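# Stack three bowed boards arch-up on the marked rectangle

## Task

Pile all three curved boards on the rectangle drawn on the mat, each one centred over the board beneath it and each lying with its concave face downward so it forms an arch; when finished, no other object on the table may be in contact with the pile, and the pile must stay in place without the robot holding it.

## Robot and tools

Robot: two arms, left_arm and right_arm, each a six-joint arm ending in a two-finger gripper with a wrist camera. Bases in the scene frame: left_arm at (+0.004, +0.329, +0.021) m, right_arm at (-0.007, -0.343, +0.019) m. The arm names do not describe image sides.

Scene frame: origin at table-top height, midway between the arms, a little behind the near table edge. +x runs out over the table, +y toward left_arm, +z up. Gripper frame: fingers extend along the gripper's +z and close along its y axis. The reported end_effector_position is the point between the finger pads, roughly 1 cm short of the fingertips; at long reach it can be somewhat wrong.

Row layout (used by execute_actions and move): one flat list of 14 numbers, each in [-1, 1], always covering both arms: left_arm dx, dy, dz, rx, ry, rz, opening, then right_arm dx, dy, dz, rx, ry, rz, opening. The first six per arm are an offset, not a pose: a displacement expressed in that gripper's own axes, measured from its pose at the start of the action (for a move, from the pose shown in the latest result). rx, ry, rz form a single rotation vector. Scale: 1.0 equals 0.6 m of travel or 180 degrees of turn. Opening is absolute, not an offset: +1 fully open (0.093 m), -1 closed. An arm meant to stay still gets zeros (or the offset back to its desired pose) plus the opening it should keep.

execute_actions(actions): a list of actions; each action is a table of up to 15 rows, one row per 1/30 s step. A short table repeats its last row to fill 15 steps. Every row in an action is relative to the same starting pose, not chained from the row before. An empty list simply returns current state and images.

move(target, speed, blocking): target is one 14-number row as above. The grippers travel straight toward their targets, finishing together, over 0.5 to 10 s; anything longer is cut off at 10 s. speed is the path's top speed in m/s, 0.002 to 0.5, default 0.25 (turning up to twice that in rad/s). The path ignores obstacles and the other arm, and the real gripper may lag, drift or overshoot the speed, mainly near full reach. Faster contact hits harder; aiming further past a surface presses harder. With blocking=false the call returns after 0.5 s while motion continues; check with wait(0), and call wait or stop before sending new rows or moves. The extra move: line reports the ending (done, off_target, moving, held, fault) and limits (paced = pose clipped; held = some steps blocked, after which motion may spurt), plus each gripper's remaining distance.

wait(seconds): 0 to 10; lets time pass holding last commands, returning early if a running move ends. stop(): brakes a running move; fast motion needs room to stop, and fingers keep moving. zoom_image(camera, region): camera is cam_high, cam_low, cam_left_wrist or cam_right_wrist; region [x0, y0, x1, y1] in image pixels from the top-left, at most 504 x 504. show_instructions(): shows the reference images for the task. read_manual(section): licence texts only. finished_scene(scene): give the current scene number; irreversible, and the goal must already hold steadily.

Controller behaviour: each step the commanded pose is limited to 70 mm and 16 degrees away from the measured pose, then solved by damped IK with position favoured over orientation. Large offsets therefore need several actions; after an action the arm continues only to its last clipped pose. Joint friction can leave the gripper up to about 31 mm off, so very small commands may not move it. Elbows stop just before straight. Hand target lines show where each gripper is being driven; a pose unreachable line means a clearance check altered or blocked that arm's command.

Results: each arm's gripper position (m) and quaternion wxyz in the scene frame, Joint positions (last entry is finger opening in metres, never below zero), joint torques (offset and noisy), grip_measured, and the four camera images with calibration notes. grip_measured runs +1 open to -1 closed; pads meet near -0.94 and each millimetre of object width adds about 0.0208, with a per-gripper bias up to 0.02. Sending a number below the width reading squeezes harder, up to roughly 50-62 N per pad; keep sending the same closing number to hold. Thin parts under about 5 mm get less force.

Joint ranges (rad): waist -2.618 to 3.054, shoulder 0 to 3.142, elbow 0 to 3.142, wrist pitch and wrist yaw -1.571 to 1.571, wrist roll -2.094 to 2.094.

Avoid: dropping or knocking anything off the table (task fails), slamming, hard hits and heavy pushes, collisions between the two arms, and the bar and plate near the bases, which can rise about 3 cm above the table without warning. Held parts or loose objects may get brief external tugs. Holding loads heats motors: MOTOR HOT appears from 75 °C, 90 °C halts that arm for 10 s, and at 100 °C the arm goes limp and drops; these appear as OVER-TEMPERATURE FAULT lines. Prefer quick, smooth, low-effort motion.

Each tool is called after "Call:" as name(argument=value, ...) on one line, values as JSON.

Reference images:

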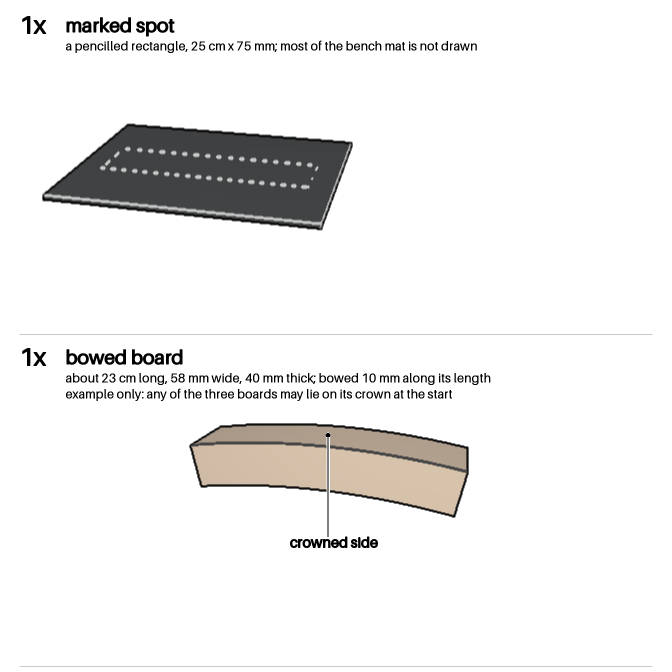

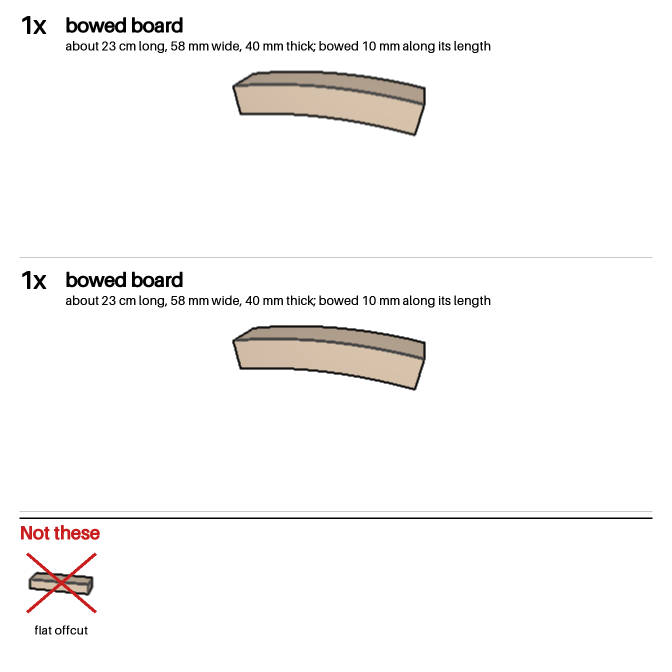

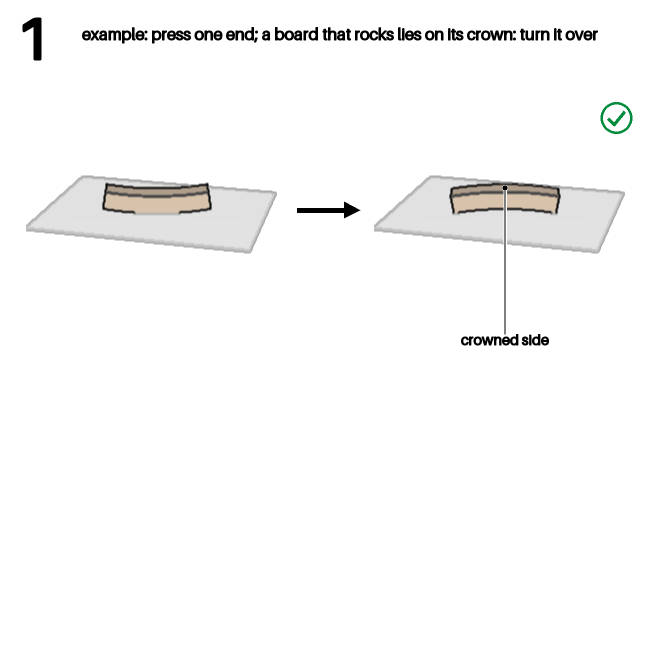

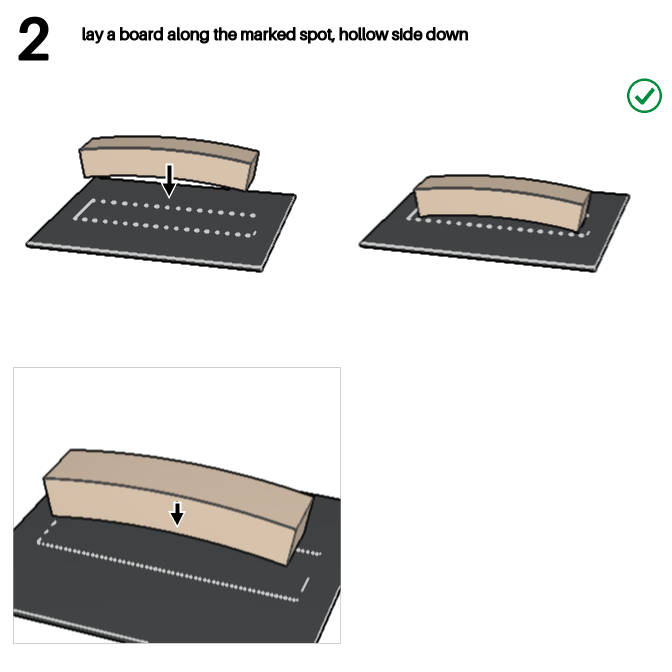

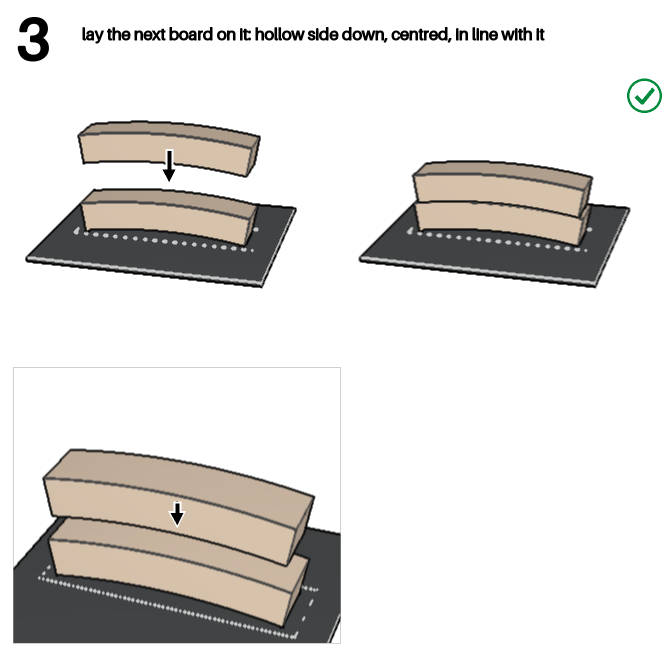

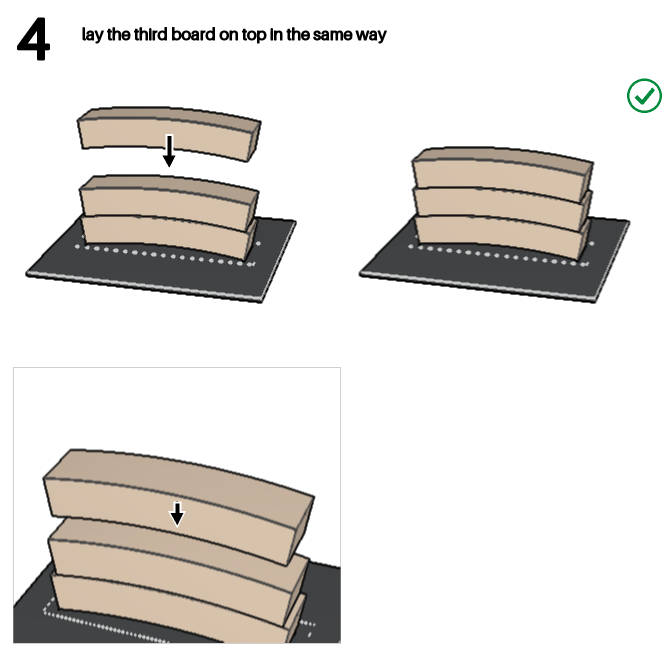

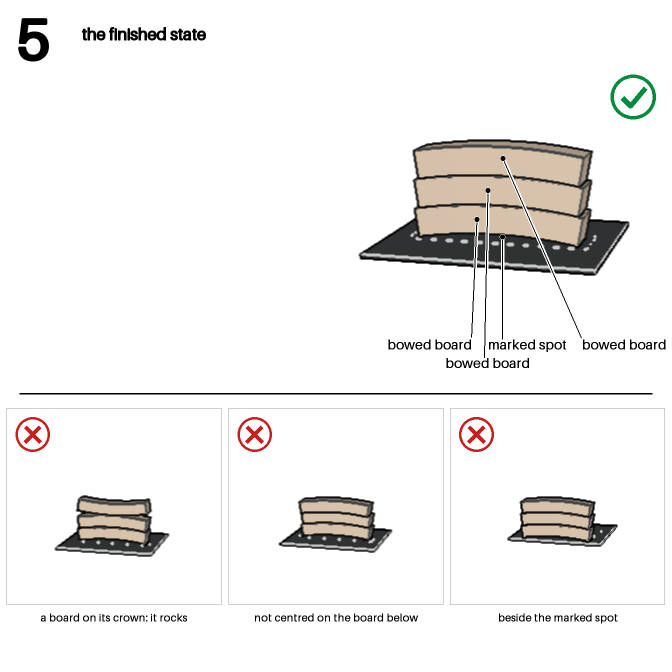

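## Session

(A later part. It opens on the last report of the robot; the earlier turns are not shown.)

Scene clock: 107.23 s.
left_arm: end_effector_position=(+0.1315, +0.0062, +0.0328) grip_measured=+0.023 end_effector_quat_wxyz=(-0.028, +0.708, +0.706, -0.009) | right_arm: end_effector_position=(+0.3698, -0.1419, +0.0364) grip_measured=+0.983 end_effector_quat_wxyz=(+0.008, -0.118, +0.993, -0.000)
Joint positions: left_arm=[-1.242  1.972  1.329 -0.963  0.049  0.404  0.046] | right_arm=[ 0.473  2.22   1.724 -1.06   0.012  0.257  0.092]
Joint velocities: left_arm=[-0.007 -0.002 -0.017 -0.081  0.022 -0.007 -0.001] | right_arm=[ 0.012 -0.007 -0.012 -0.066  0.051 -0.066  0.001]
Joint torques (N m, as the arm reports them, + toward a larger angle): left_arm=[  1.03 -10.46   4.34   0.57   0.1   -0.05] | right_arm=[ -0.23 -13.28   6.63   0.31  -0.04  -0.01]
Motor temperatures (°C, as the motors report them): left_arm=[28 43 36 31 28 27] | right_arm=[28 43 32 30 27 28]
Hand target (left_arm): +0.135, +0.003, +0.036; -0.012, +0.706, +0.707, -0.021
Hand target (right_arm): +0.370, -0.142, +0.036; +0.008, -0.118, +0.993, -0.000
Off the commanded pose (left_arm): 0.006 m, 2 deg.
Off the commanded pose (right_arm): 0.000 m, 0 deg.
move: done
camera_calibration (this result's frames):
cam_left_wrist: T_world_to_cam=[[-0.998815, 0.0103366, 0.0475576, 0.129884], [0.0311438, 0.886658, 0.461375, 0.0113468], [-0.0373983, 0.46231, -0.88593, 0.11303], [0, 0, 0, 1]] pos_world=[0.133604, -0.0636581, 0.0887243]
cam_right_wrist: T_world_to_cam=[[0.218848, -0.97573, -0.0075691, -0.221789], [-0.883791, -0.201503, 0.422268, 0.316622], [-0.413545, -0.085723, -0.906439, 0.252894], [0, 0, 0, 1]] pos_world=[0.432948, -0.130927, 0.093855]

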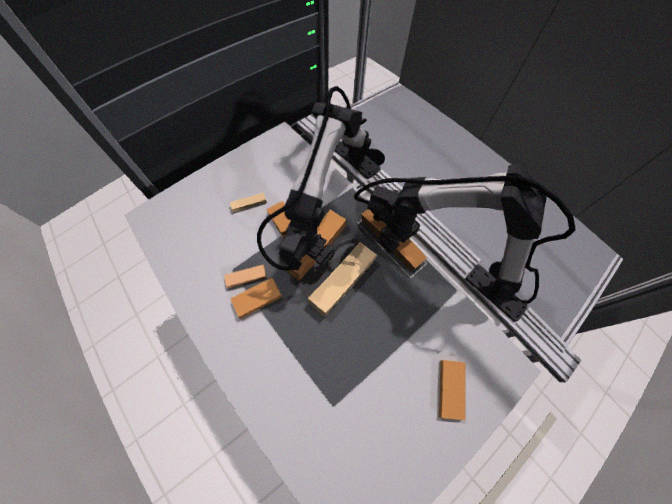

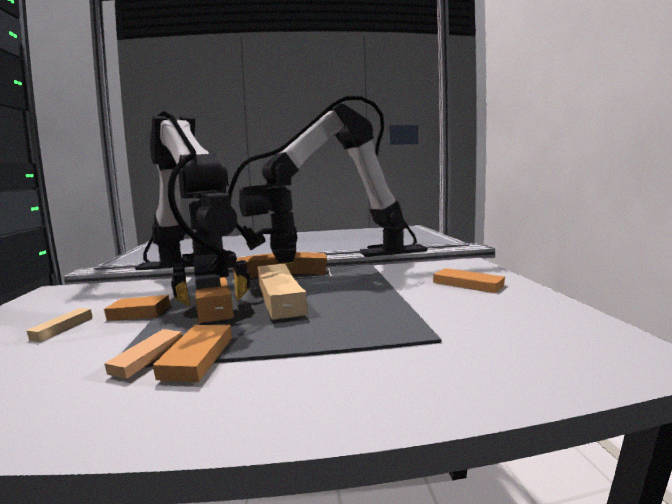

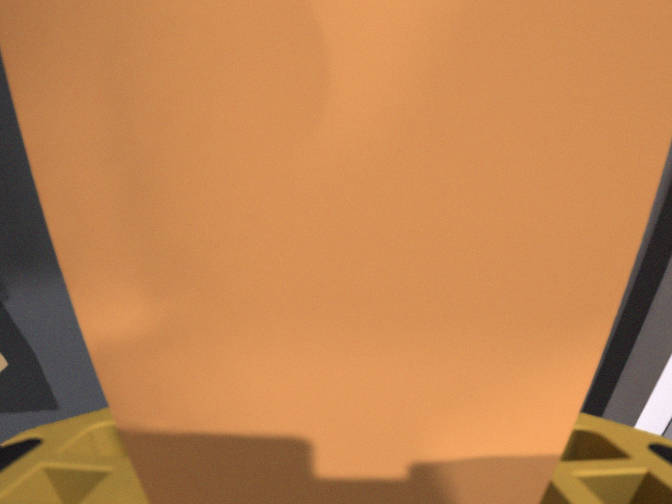

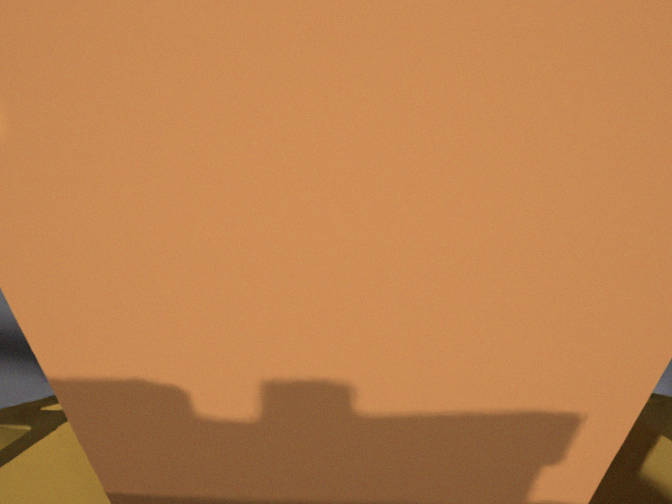

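Good. Release (partly open), close right.

Call:
move(target=[0,0,0,0,0,0,0.65,0,0,0,0,0,0,0.0], speed=0.03)

Call:
move(target=[0,0,-0.17,0,0,0,0.65,0,0,-0.2,0,0,0,0.0], speed=0.1)

Scene clock: 166.17 s.
left_arm: end_effector_position=(+0.1315, +0.0062, +0.0328) grip_measured=+0.648 end_effector_quat_wxyz=(-0.028, +0.708, +0.706, -0.008) | right_arm: end_effector_position=(+0.3697, -0.1417, +0.0364) grip_measured=+0.173 end_effector_quat_wxyz=(+0.008, -0.118, +0.993, +0.000)
Joint positions: left_arm=[-1.242  1.972  1.329 -0.963  0.048  0.404  0.076] | right_arm=[ 0.473  2.22   1.724 -1.06   0.011  0.257  0.053]
Joint velocities: left_arm=[-0.017 -0.007 -0.002  0.051 -0.007 -0.081 -0.   ] | right_arm=[ 0.007 -0.002 -0.012  0.022 -0.007 -0.007  0.001]
Joint torques (N m, as the arm reports them, + toward a larger angle): left_arm=[ 0.11 -8.57  5.43  0.25 -0.04 -0.09] | right_arm=[ -0.27 -13.48   6.75   0.36  -0.02   0.03]
Motor temperatures (°C, as the motors report them): left_arm=[28 50 34 31 28 27] | right_arm=[28 49 32 30 27 28]
Hand target (left_arm): +0.131, +0.006, +0.033; -0.028, +0.708, +0.706, -0.008
Hand target (right_arm): +0.370, -0.142, +0.036; +0.008, -0.118, +0.993, -0.000
Off the commanded pose (left_arm): 0.000 m, 0 deg.
Off the commanded pose (right_arm): 0.000 m, 0 deg.
move: done
camera_calibration (this result's frames):
cam_left_wrist: T_world_to_cam=[[-0.998831, 0.0103471, 0.0472087, 0.129956], [0.0309976, 0.886589, 0.461518, 0.0113388], [-0.0370794, 0.462442, -0.885874, 0.112974], [0, 0, 0, 1]] pos_world=[0.133642, -0.0636413, 0.0887123]
cam_right_wrist: T_world_to_cam=[[0.218488, -0.975801, -0.00867699, -0.22144], [-0.883635, -0.201609, 0.422544, 0.316493], [-0.414068, -0.0846536, -0.906301, 0.25321], [0, 0, 0, 1]] pos_world=[0.432892, -0.130838, 0.0938306]

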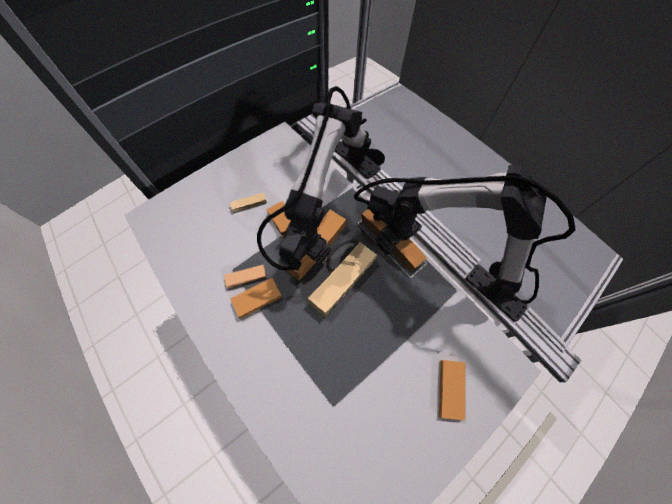

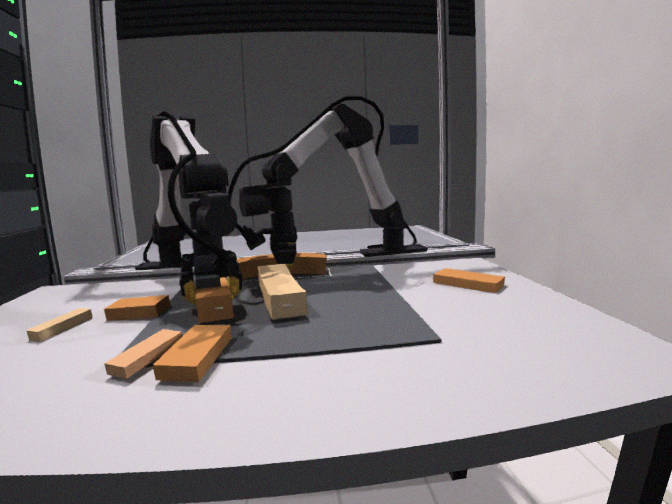

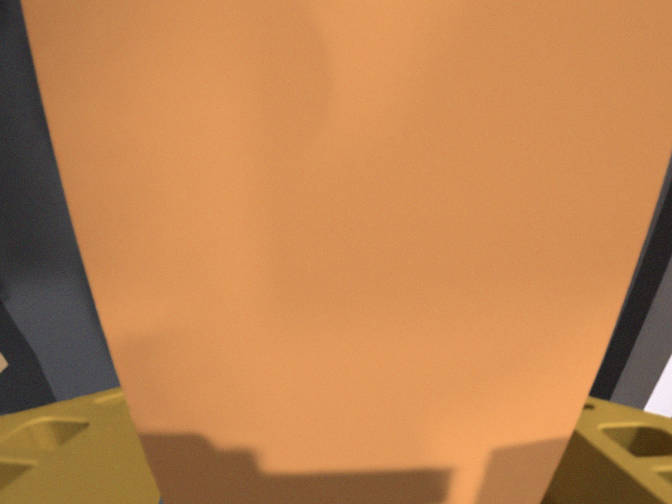

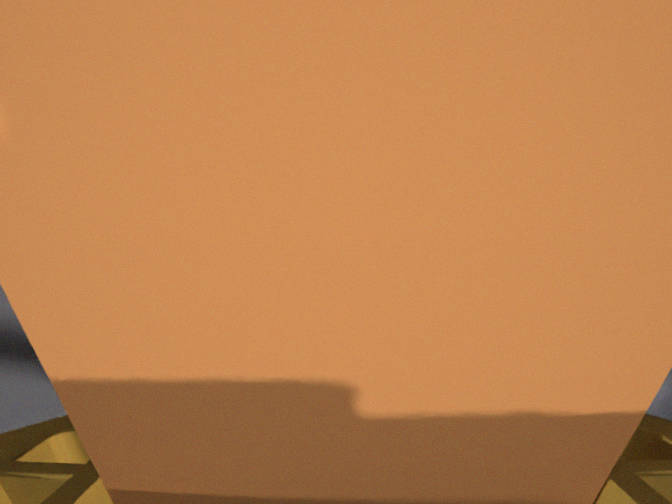

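Scene clock: 167.97 s.
left_arm: end_effector_position=(+0.1321, +0.0021, +0.1218) grip_measured=+0.648 end_effector_quat_wxyz=(-0.038, +0.710, +0.703, -0.005) | right_arm: end_effector_position=(+0.3712, -0.1416, +0.1474) grip_measured=+0.173 end_effector_quat_wxyz=(+0.007, -0.118, +0.993, +0.000)
Joint positions: left_arm=[-1.242  1.924  1.625 -1.329  0.048  0.413  0.076] | right_arm=[ 0.473  2.209  2.149 -1.498  0.011  0.257  0.053]
Joint velocities: left_arm=[-0.007 -0.012  0.007 -0.066 -0.037 -0.022 -0.001] | right_arm=[ 0.007  0.002  0.002  0.007  0.007 -0.037 -0.   ]
Joint torques (N m, as the arm reports them, + toward a larger angle): left_arm=[  1.2  -10.08   7.54   0.01  -0.02  -0.03] | right_arm=[  0.1  -13.86   8.34   0.1    0.     0.01]
Motor temperatures (°C, as the motors report them): left_arm=[28 50 34 31 28 27] | right_arm=[28 50 33 30 27 28]
Hand target (left_arm): +0.137, +0.003, +0.134; -0.028, +0.707, +0.706, -0.008
Hand target (right_arm): +0.368, -0.141, +0.156; +0.008, -0.118, +0.993, +0.001
Off the commanded pose (left_arm): 0.014 m, 1 deg.
Off the commanded pose (right_arm): 0.010 m, 0 deg.
move: off_target (left_arm)
camera_calibration (this result's frames):
cam_left_wrist: T_world_to_cam=[[-0.998272, 0.0178762, 0.0559732, 0.125238], [0.0425034, 0.877432, 0.477814, -0.0296526], [-0.0405712, 0.479368, -0.876676, 0.193009], [0, 0, 0, 1]] pos_world=[0.134112, -0.0687429, 0.176365]
cam_right_wrist: T_world_to_cam=[[0.218485, -0.975805, -0.00826458, -0.220774], [-0.883064, -0.20131, 0.423876, 0.270551], [-0.415285, -0.0853126, -0.905682, 0.354626], [0, 0, 0, 1]] pos_world=[0.43442, -0.130713, 0.204673]

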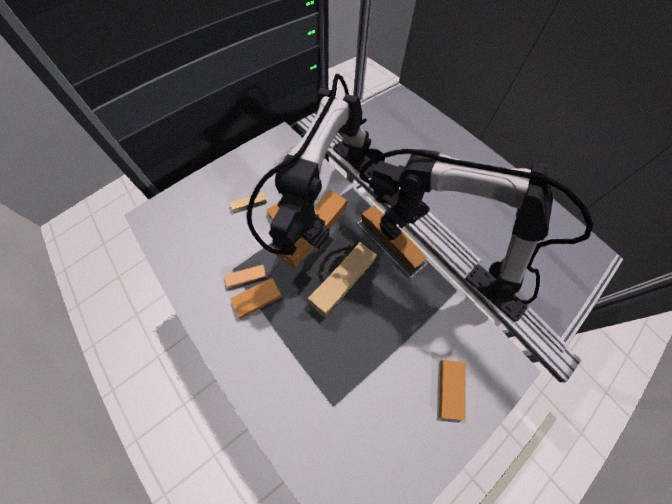

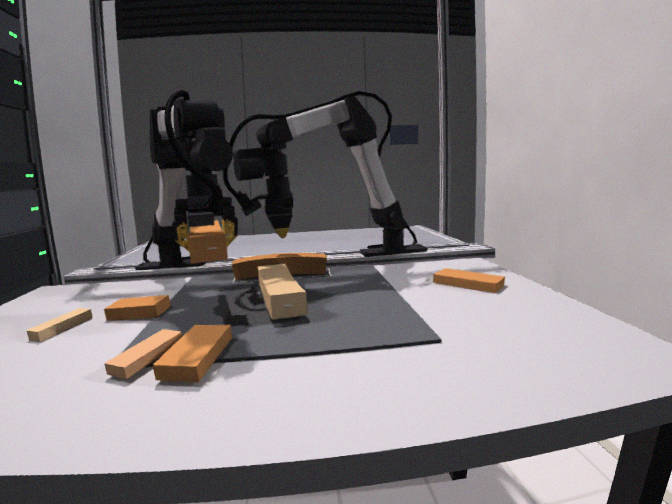

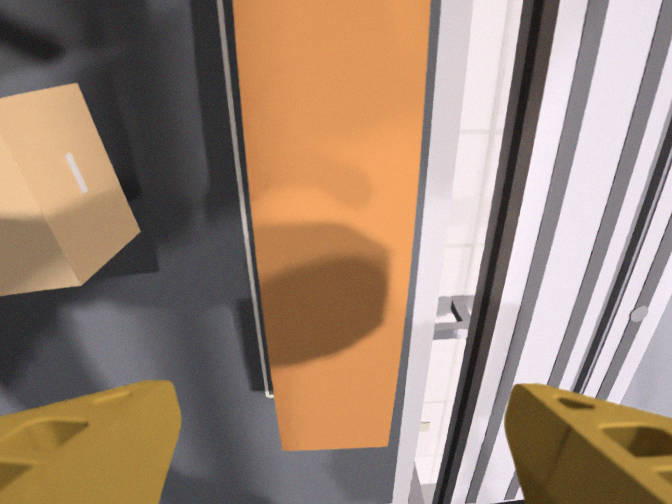

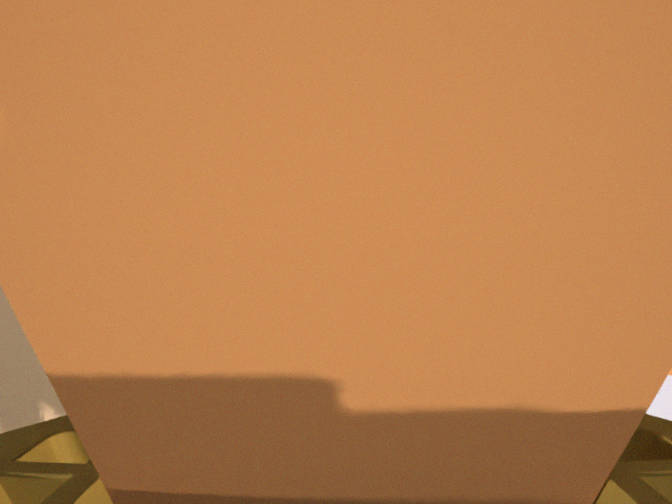

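Call:
move(target=[0.213,0.122,-0.13,0.38,-0.407,-0.365,1,0,0,-0.015,0,0,0,0.0], speed=0.2)

Call:
move(target=[0,0,0,0,0,0,1,0.14,0.208,-0.08,-0.497,-0.055,0.062,0.0], speed=0.15)

Scene clock: 185.13 s.
left_arm: end_effector_position=(+0.2082, +0.1220, +0.1971) grip_measured=+1.000 end_effector_quat_wxyz=(-0.053, +0.040, +0.729, -0.681) | right_arm: end_effector_position=(+0.3721, -0.1411, +0.1525) grip_measured=+0.173 end_effector_quat_wxyz=(+0.011, -0.118, +0.993, +0.002)
Joint positions: left_arm=[-0.234  1.394  0.646 -0.304  1.511 -0.548  0.093] | right_arm=[ 0.473  2.209  2.169 -1.51   0.011  0.257  0.053]
Joint velocities: left_arm=[ 0.002 -0.076 -0.081  0.212 -0.066 -0.286  0.   ] | right_arm=[ 0.007  0.007  0.002 -0.007 -0.037 -0.037 -0.   ]
Joint torques (N m, as the arm reports them, + toward a larger angle): left_arm=[ 1.1  -5.59  4.69  1.08  0.55 -0.1 ] | right_arm=[ -0.2  -12.5    8.59   0.07  -0.08   0.03]
Motor temperatures (°C, as the motors report them): left_arm=[28 50 35 31 29 27] | right_arm=[28 51 34 30 27 28]
Hand target (left_arm): +0.209, +0.125, +0.199; -0.043, +0.042, +0.727, -0.684
Hand target (right_arm): +0.371, -0.142, +0.156; +0.008, -0.118, +0.993, +0.000
Off the commanded pose (left_arm): 0.006 m, 9 deg.
Off the commanded pose (right_arm): 0.004 m, 0 deg.
move: off_target (left_arm)
camera_calibration (this result's frames):
cam_left_wrist: T_world_to_cam=[[0.00490985, -0.0728916, 0.997328, -0.188534], [-0.833479, 0.550768, 0.0443572, 0.133651], [-0.55253, -0.831469, -0.0580494, 0.309777], [0, 0, 0, 1]] pos_world=[0.283482, 0.170217, 0.200084]
cam_right_wrist: T_world_to_cam=[[0.218509, -0.975778, -0.0105327, -0.220134], [-0.886179, -0.202941, 0.416536, 0.271343], [-0.408584, -0.081683, -0.909058, 0.358241], [0, 0, 0, 1]] pos_world=[0.434931, -0.130474, 0.21032]

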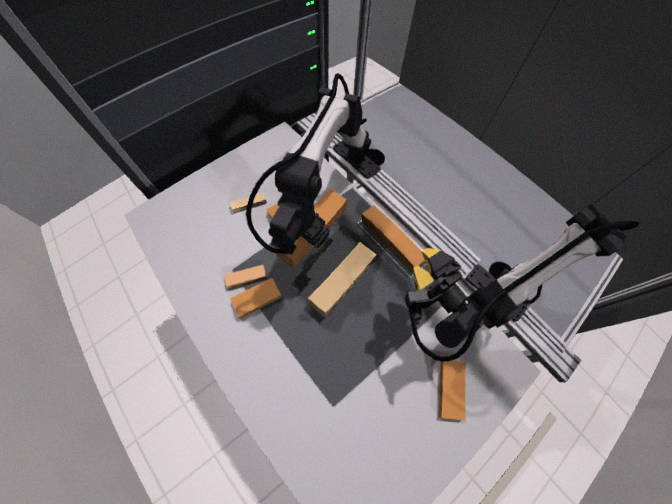

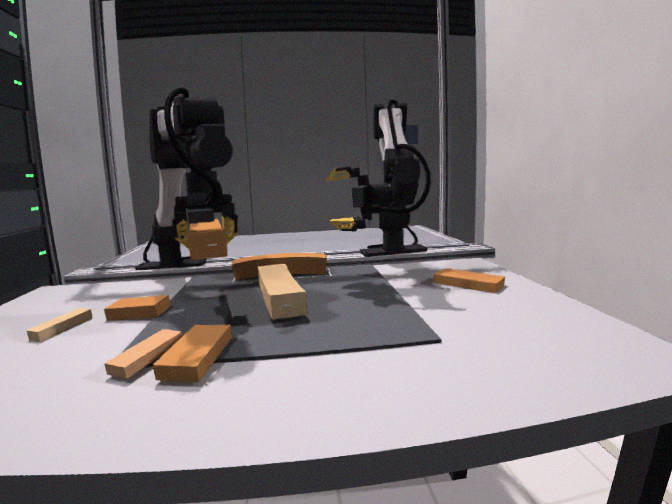

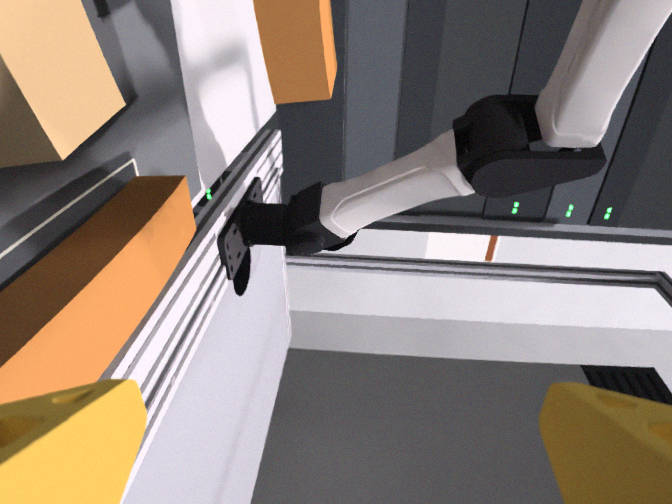

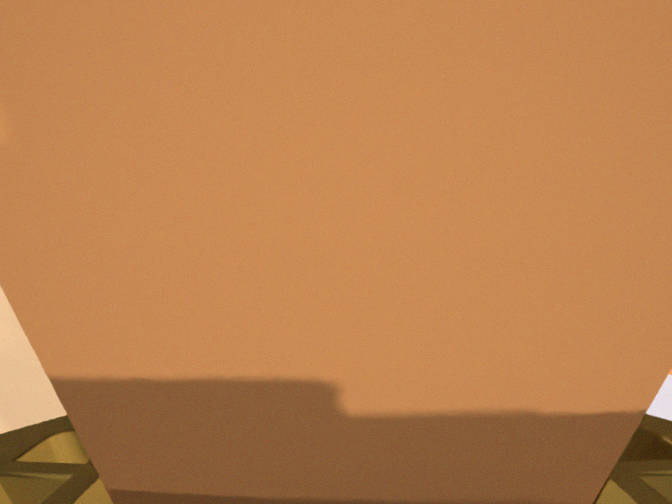

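Scene clock: 191.37 s.
left_arm: end_effector_position=(+0.2082, +0.1220, +0.1972) grip_measured=+1.000 end_effector_quat_wxyz=(-0.054, +0.040, +0.729, -0.681) | right_arm: end_effector_position=(+0.2615, -0.0451, +0.1963) grip_measured=+0.171 end_effector_quat_wxyz=(-0.010, +0.004, +0.716, +0.698)
Joint positions: left_arm=[-0.234  1.394  0.646 -0.302  1.511 -0.549  0.093] | right_arm=[ 0.429  1.714  0.632  1.012 -1.128  1.526  0.053]
Joint velocities: left_arm=[-0.002 -0.012 -0.007 -0.037 -0.007 -0.007  0.   ] | right_arm=[-0.007  0.017 -0.022  0.051 -0.022  0.066 -0.   ]
Joint torques (N m, as the arm reports them, + toward a larger angle): left_arm=[-0.04 -4.22  5.88  0.93  0.47 -0.03] | right_arm=[ 0.65 -7.55  5.57  2.22 -0.14  0.14]
Motor temperatures (°C, as the motors report them): left_arm=[28 48 35 31 29 27] | right_arm=[28 51 34 31 27 28]
Hand target (left_arm): +0.208, +0.122, +0.197; -0.053, +0.040, +0.729, -0.681
Hand target (right_arm): +0.257, -0.042, +0.200; -0.008, -0.006, +0.709, +0.705
Off the commanded pose (left_arm): 0.000 m, 0 deg.
Off the commanded pose (right_arm): 0.006 m, 2 deg.
move: done
camera_calibration (this result's frames):
cam_left_wrist: T_world_to_cam=[[0.00529484, -0.0729077, 0.997325, -0.188641], [-0.833508, 0.550697, 0.0446829, 0.133585], [-0.552482, -0.831515, -0.0578533, 0.309729], [0, 0, 0, 1]] pos_world=[0.283463, 0.170226, 0.200086]
cam_right_wrist: T_world_to_cam=[[-0.0366268, -0.0153744, -0.999211, 0.202317], [-0.89554, -0.443211, 0.0396461, 0.240198], [-0.443471, 0.896285, 0.002465, 0.234992], [0, 0, 0, 1]] pos_world=[0.326729, -0.101051, 0.192055]

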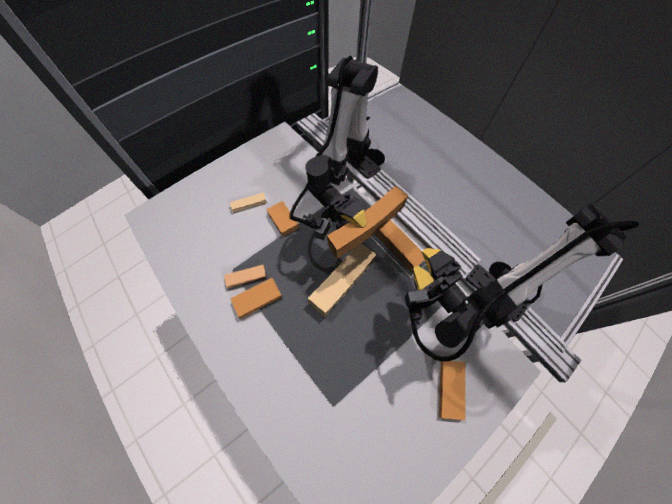

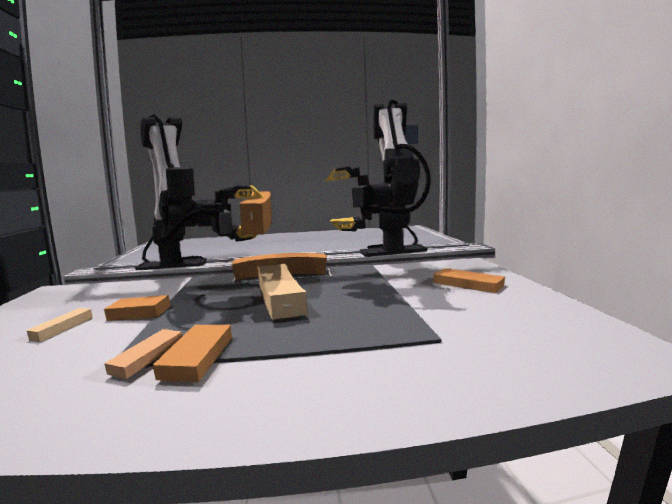

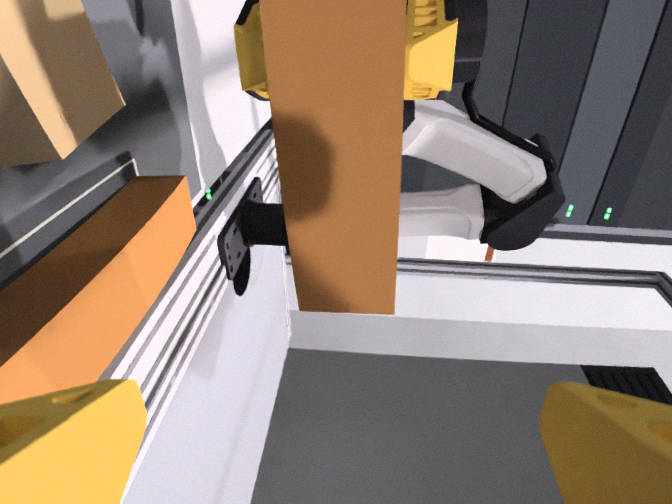

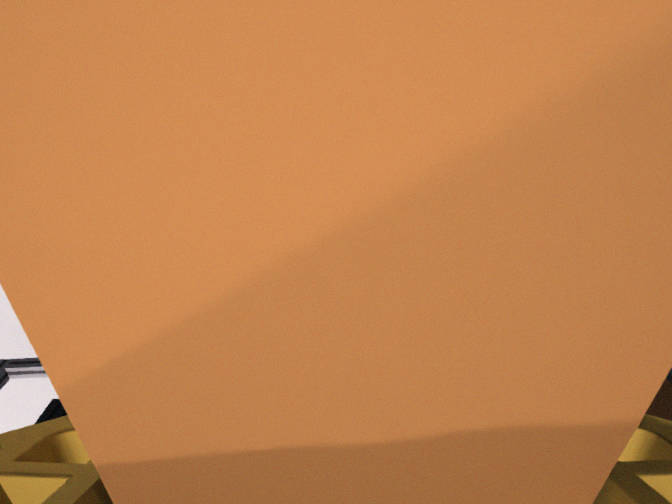

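Call:
move(target=[-0.031,-0.010,0.147,0.022,-0.042,0.006,1,0,0,0,0,0,0,0.0], speed=0.1)

Scene clock: 202.73 s.
left_arm: end_effector_position=(+0.2195, +0.0339, +0.2022) grip_measured=+1.000 end_effector_quat_wxyz=(+0.004, +0.001, +0.708, -0.706) | right_arm: end_effector_position=(+0.2612, -0.0452, +0.1916) grip_measured=+0.171 end_effector_quat_wxyz=(-0.017, +0.011, +0.720, +0.693)
Joint positions: left_arm=[-0.591  1.56   0.425  1.157  1.047 -1.589  0.093] | right_arm=[ 0.429  1.715  0.632  0.982 -1.128  1.517  0.053]
Joint velocities: left_arm=[ 0.002 -0.007  0.007 -0.037 -0.037  0.022  0.   ] | right_arm=[ 0.002  0.012 -0.007 -0.051 -0.022 -0.066 -0.001]
Joint torques (N m, as the arm reports them, + toward a larger angle): left_arm=[-0.86 -4.02  3.9   1.8  -0.17 -0.11] | right_arm=[-0.28 -8.2   6.37  1.95 -0.13  0.01]
Motor temperatures (°C, as the motors report them): left_arm=[28 45 36 32 29 27] | right_arm=[28 47 33 35 27 28]
Hand target (left_arm): +0.215, +0.033, +0.198; +0.001, -0.000, +0.708, -0.706
Hand target (right_arm): +0.261, -0.045, +0.196; -0.010, +0.004, +0.716, +0.698
Off the commanded pose (left_arm): 0.007 m, 1 deg.
Off the commanded pose (right_arm): 0.005 m, 1 deg.
move: done
camera_calibration (this result's frames):
cam_left_wrist: T_world_to_cam=[[-0.015516, -0.00882574, 0.999841, -0.198222], [-0.900977, 0.433747, -0.0101531, 0.221093], [-0.433588, -0.900991, -0.0146818, 0.210604], [0, 0, 0, 1]] pos_world=[0.28744, 0.0921043, 0.203528]
cam_right_wrist: T_world_to_cam=[[-0.0556541, -0.0287248, -0.998037, 0.201727], [-0.894368, -0.442928, 0.0626211, 0.235293], [-0.443857, 0.896097, -0.00103978, 0.235737], [0, 0, 0, 1]] pos_world=[0.326299, -0.101231, 0.186842]

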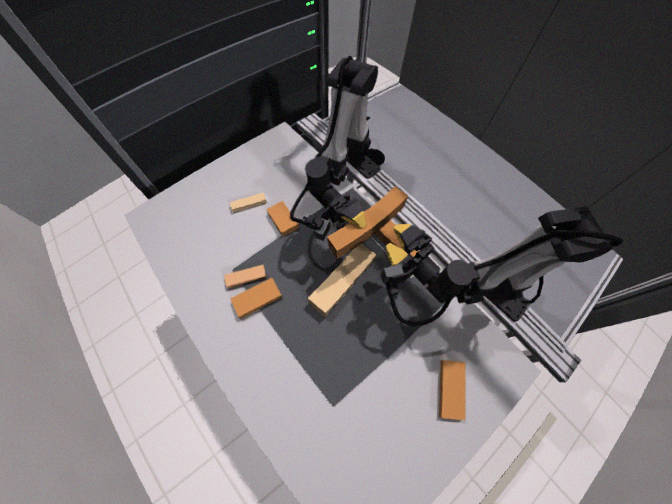

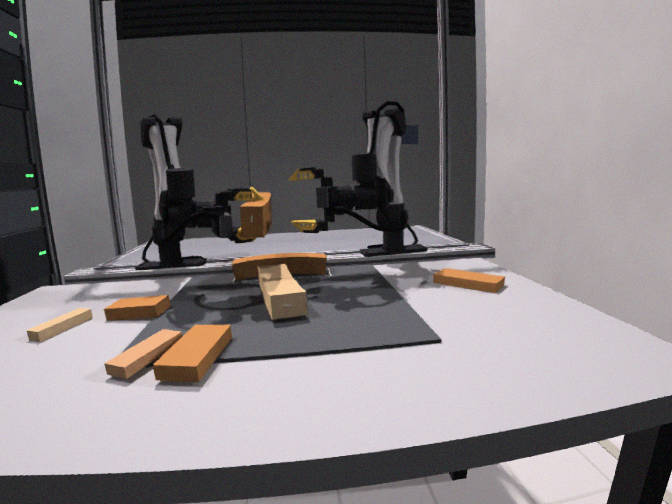

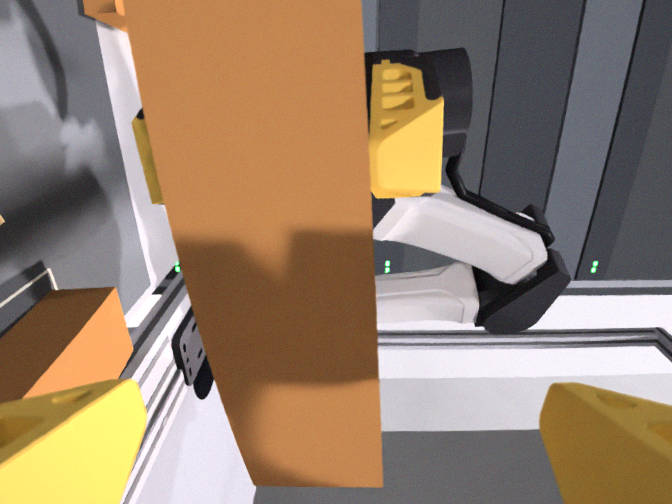

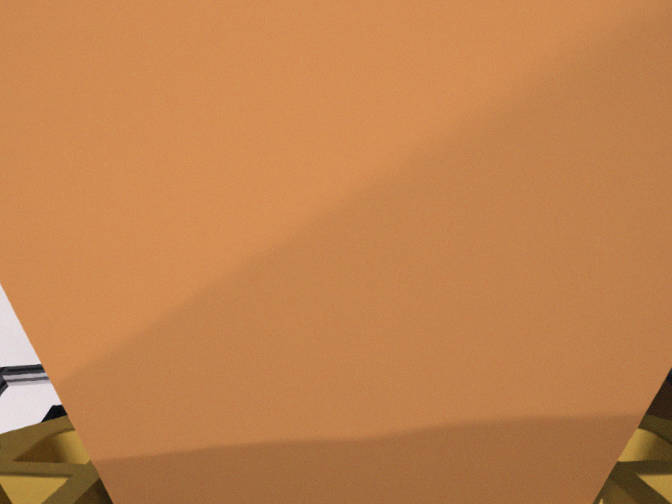

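Call:
move(target=[0.007,0.03,0.02,0,0,0,1,0,0,0,0,0,0,0.0], speed=0.05)

Scene clock: 207.87 s.
left_arm: end_effector_position=(+0.2190, +0.0233, +0.1877) grip_measured=+1.000 end_effector_quat_wxyz=(+0.002, -0.002, +0.710, -0.704) | right_arm: end_effector_position=(+0.2607, -0.0454, +0.1873) grip_measured=+0.171 end_effector_quat_wxyz=(-0.023, +0.017, +0.725, +0.689)
Joint positions: left_arm=[-0.63   1.641  0.424  1.228  1.006 -1.587  0.093] | right_arm=[ 0.429  1.715  0.632  0.953 -1.128  1.508  0.053]
Joint velocities: left_arm=[-0.002  0.017 -0.012  0.066  0.022  0.066  0.   ] | right_arm=[-0.012  0.012 -0.007 -0.081 -0.007 -0.051 -0.   ]
Joint torques (N m, as the arm reports them, + toward a larger angle): left_arm=[-0.91 -4.41  3.72  1.85 -0.16  0.01] | right_arm=[-0.31 -7.91  6.3   2.01 -0.19  0.03]
Motor temperatures (°C, as the motors report them): left_arm=[28 44 35 33 29 27] | right_arm=[28 46 33 36 27 28]
Hand target (left_arm): +0.215, +0.022, +0.184; +0.004, +0.001, +0.709, -0.705
Hand target (right_arm): +0.261, -0.045, +0.192; -0.017, +0.011, +0.721, +0.693
Off the commanded pose (left_arm): 0.005 m, 1 deg.
Off the commanded pose (right_arm): 0.004 m, 1 deg.
move: done
camera_calibration (this result's frames):
cam_left_wrist: T_world_to_cam=[[-0.00825754, -0.013572, 0.999874, -0.1853], [-0.901744, 0.432267, -0.00157968, 0.223719], [-0.432191, -0.901644, -0.0158079, 0.200477], [0, 0, 0, 1]] pos_world=[0.286851, 0.0815378, 0.188799]
cam_right_wrist: T_world_to_cam=[[-0.0732411, -0.0415629, -0.996448, 0.20109], [-0.89282, -0.442495, 0.0840812, 0.230663], [-0.444418, 0.895807, -0.00469938, 0.236522], [0, 0, 0, 1]] pos_world=[0.325783, -0.101453, 0.182093]

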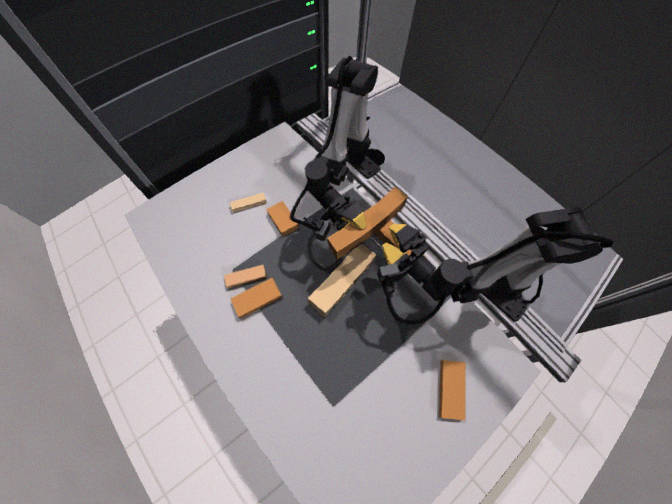

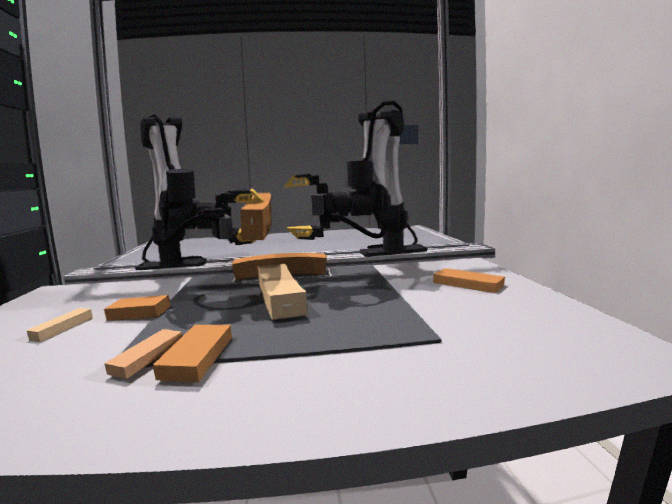

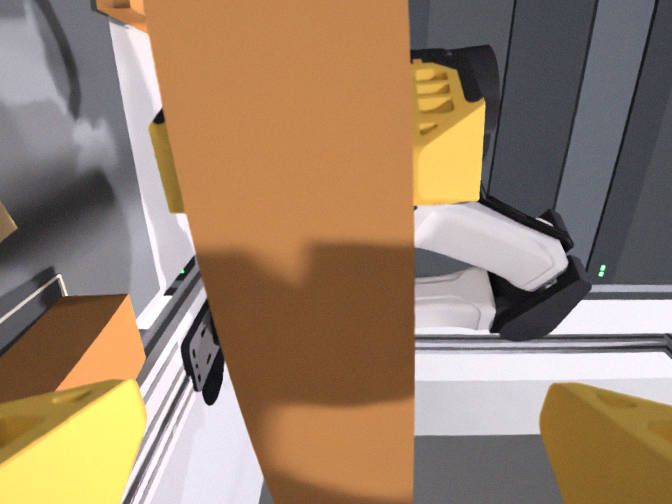

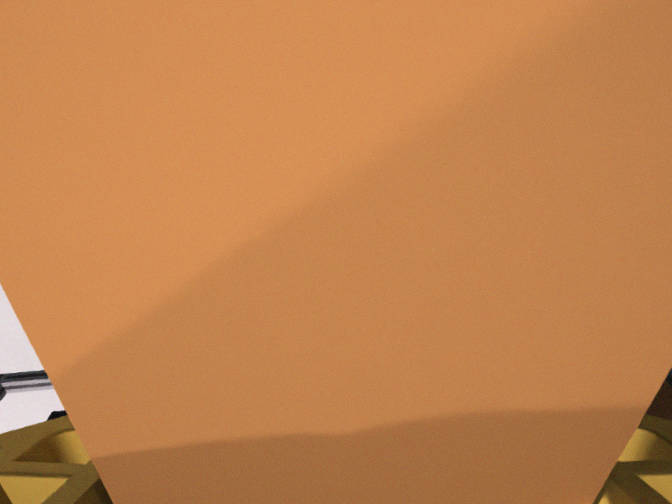

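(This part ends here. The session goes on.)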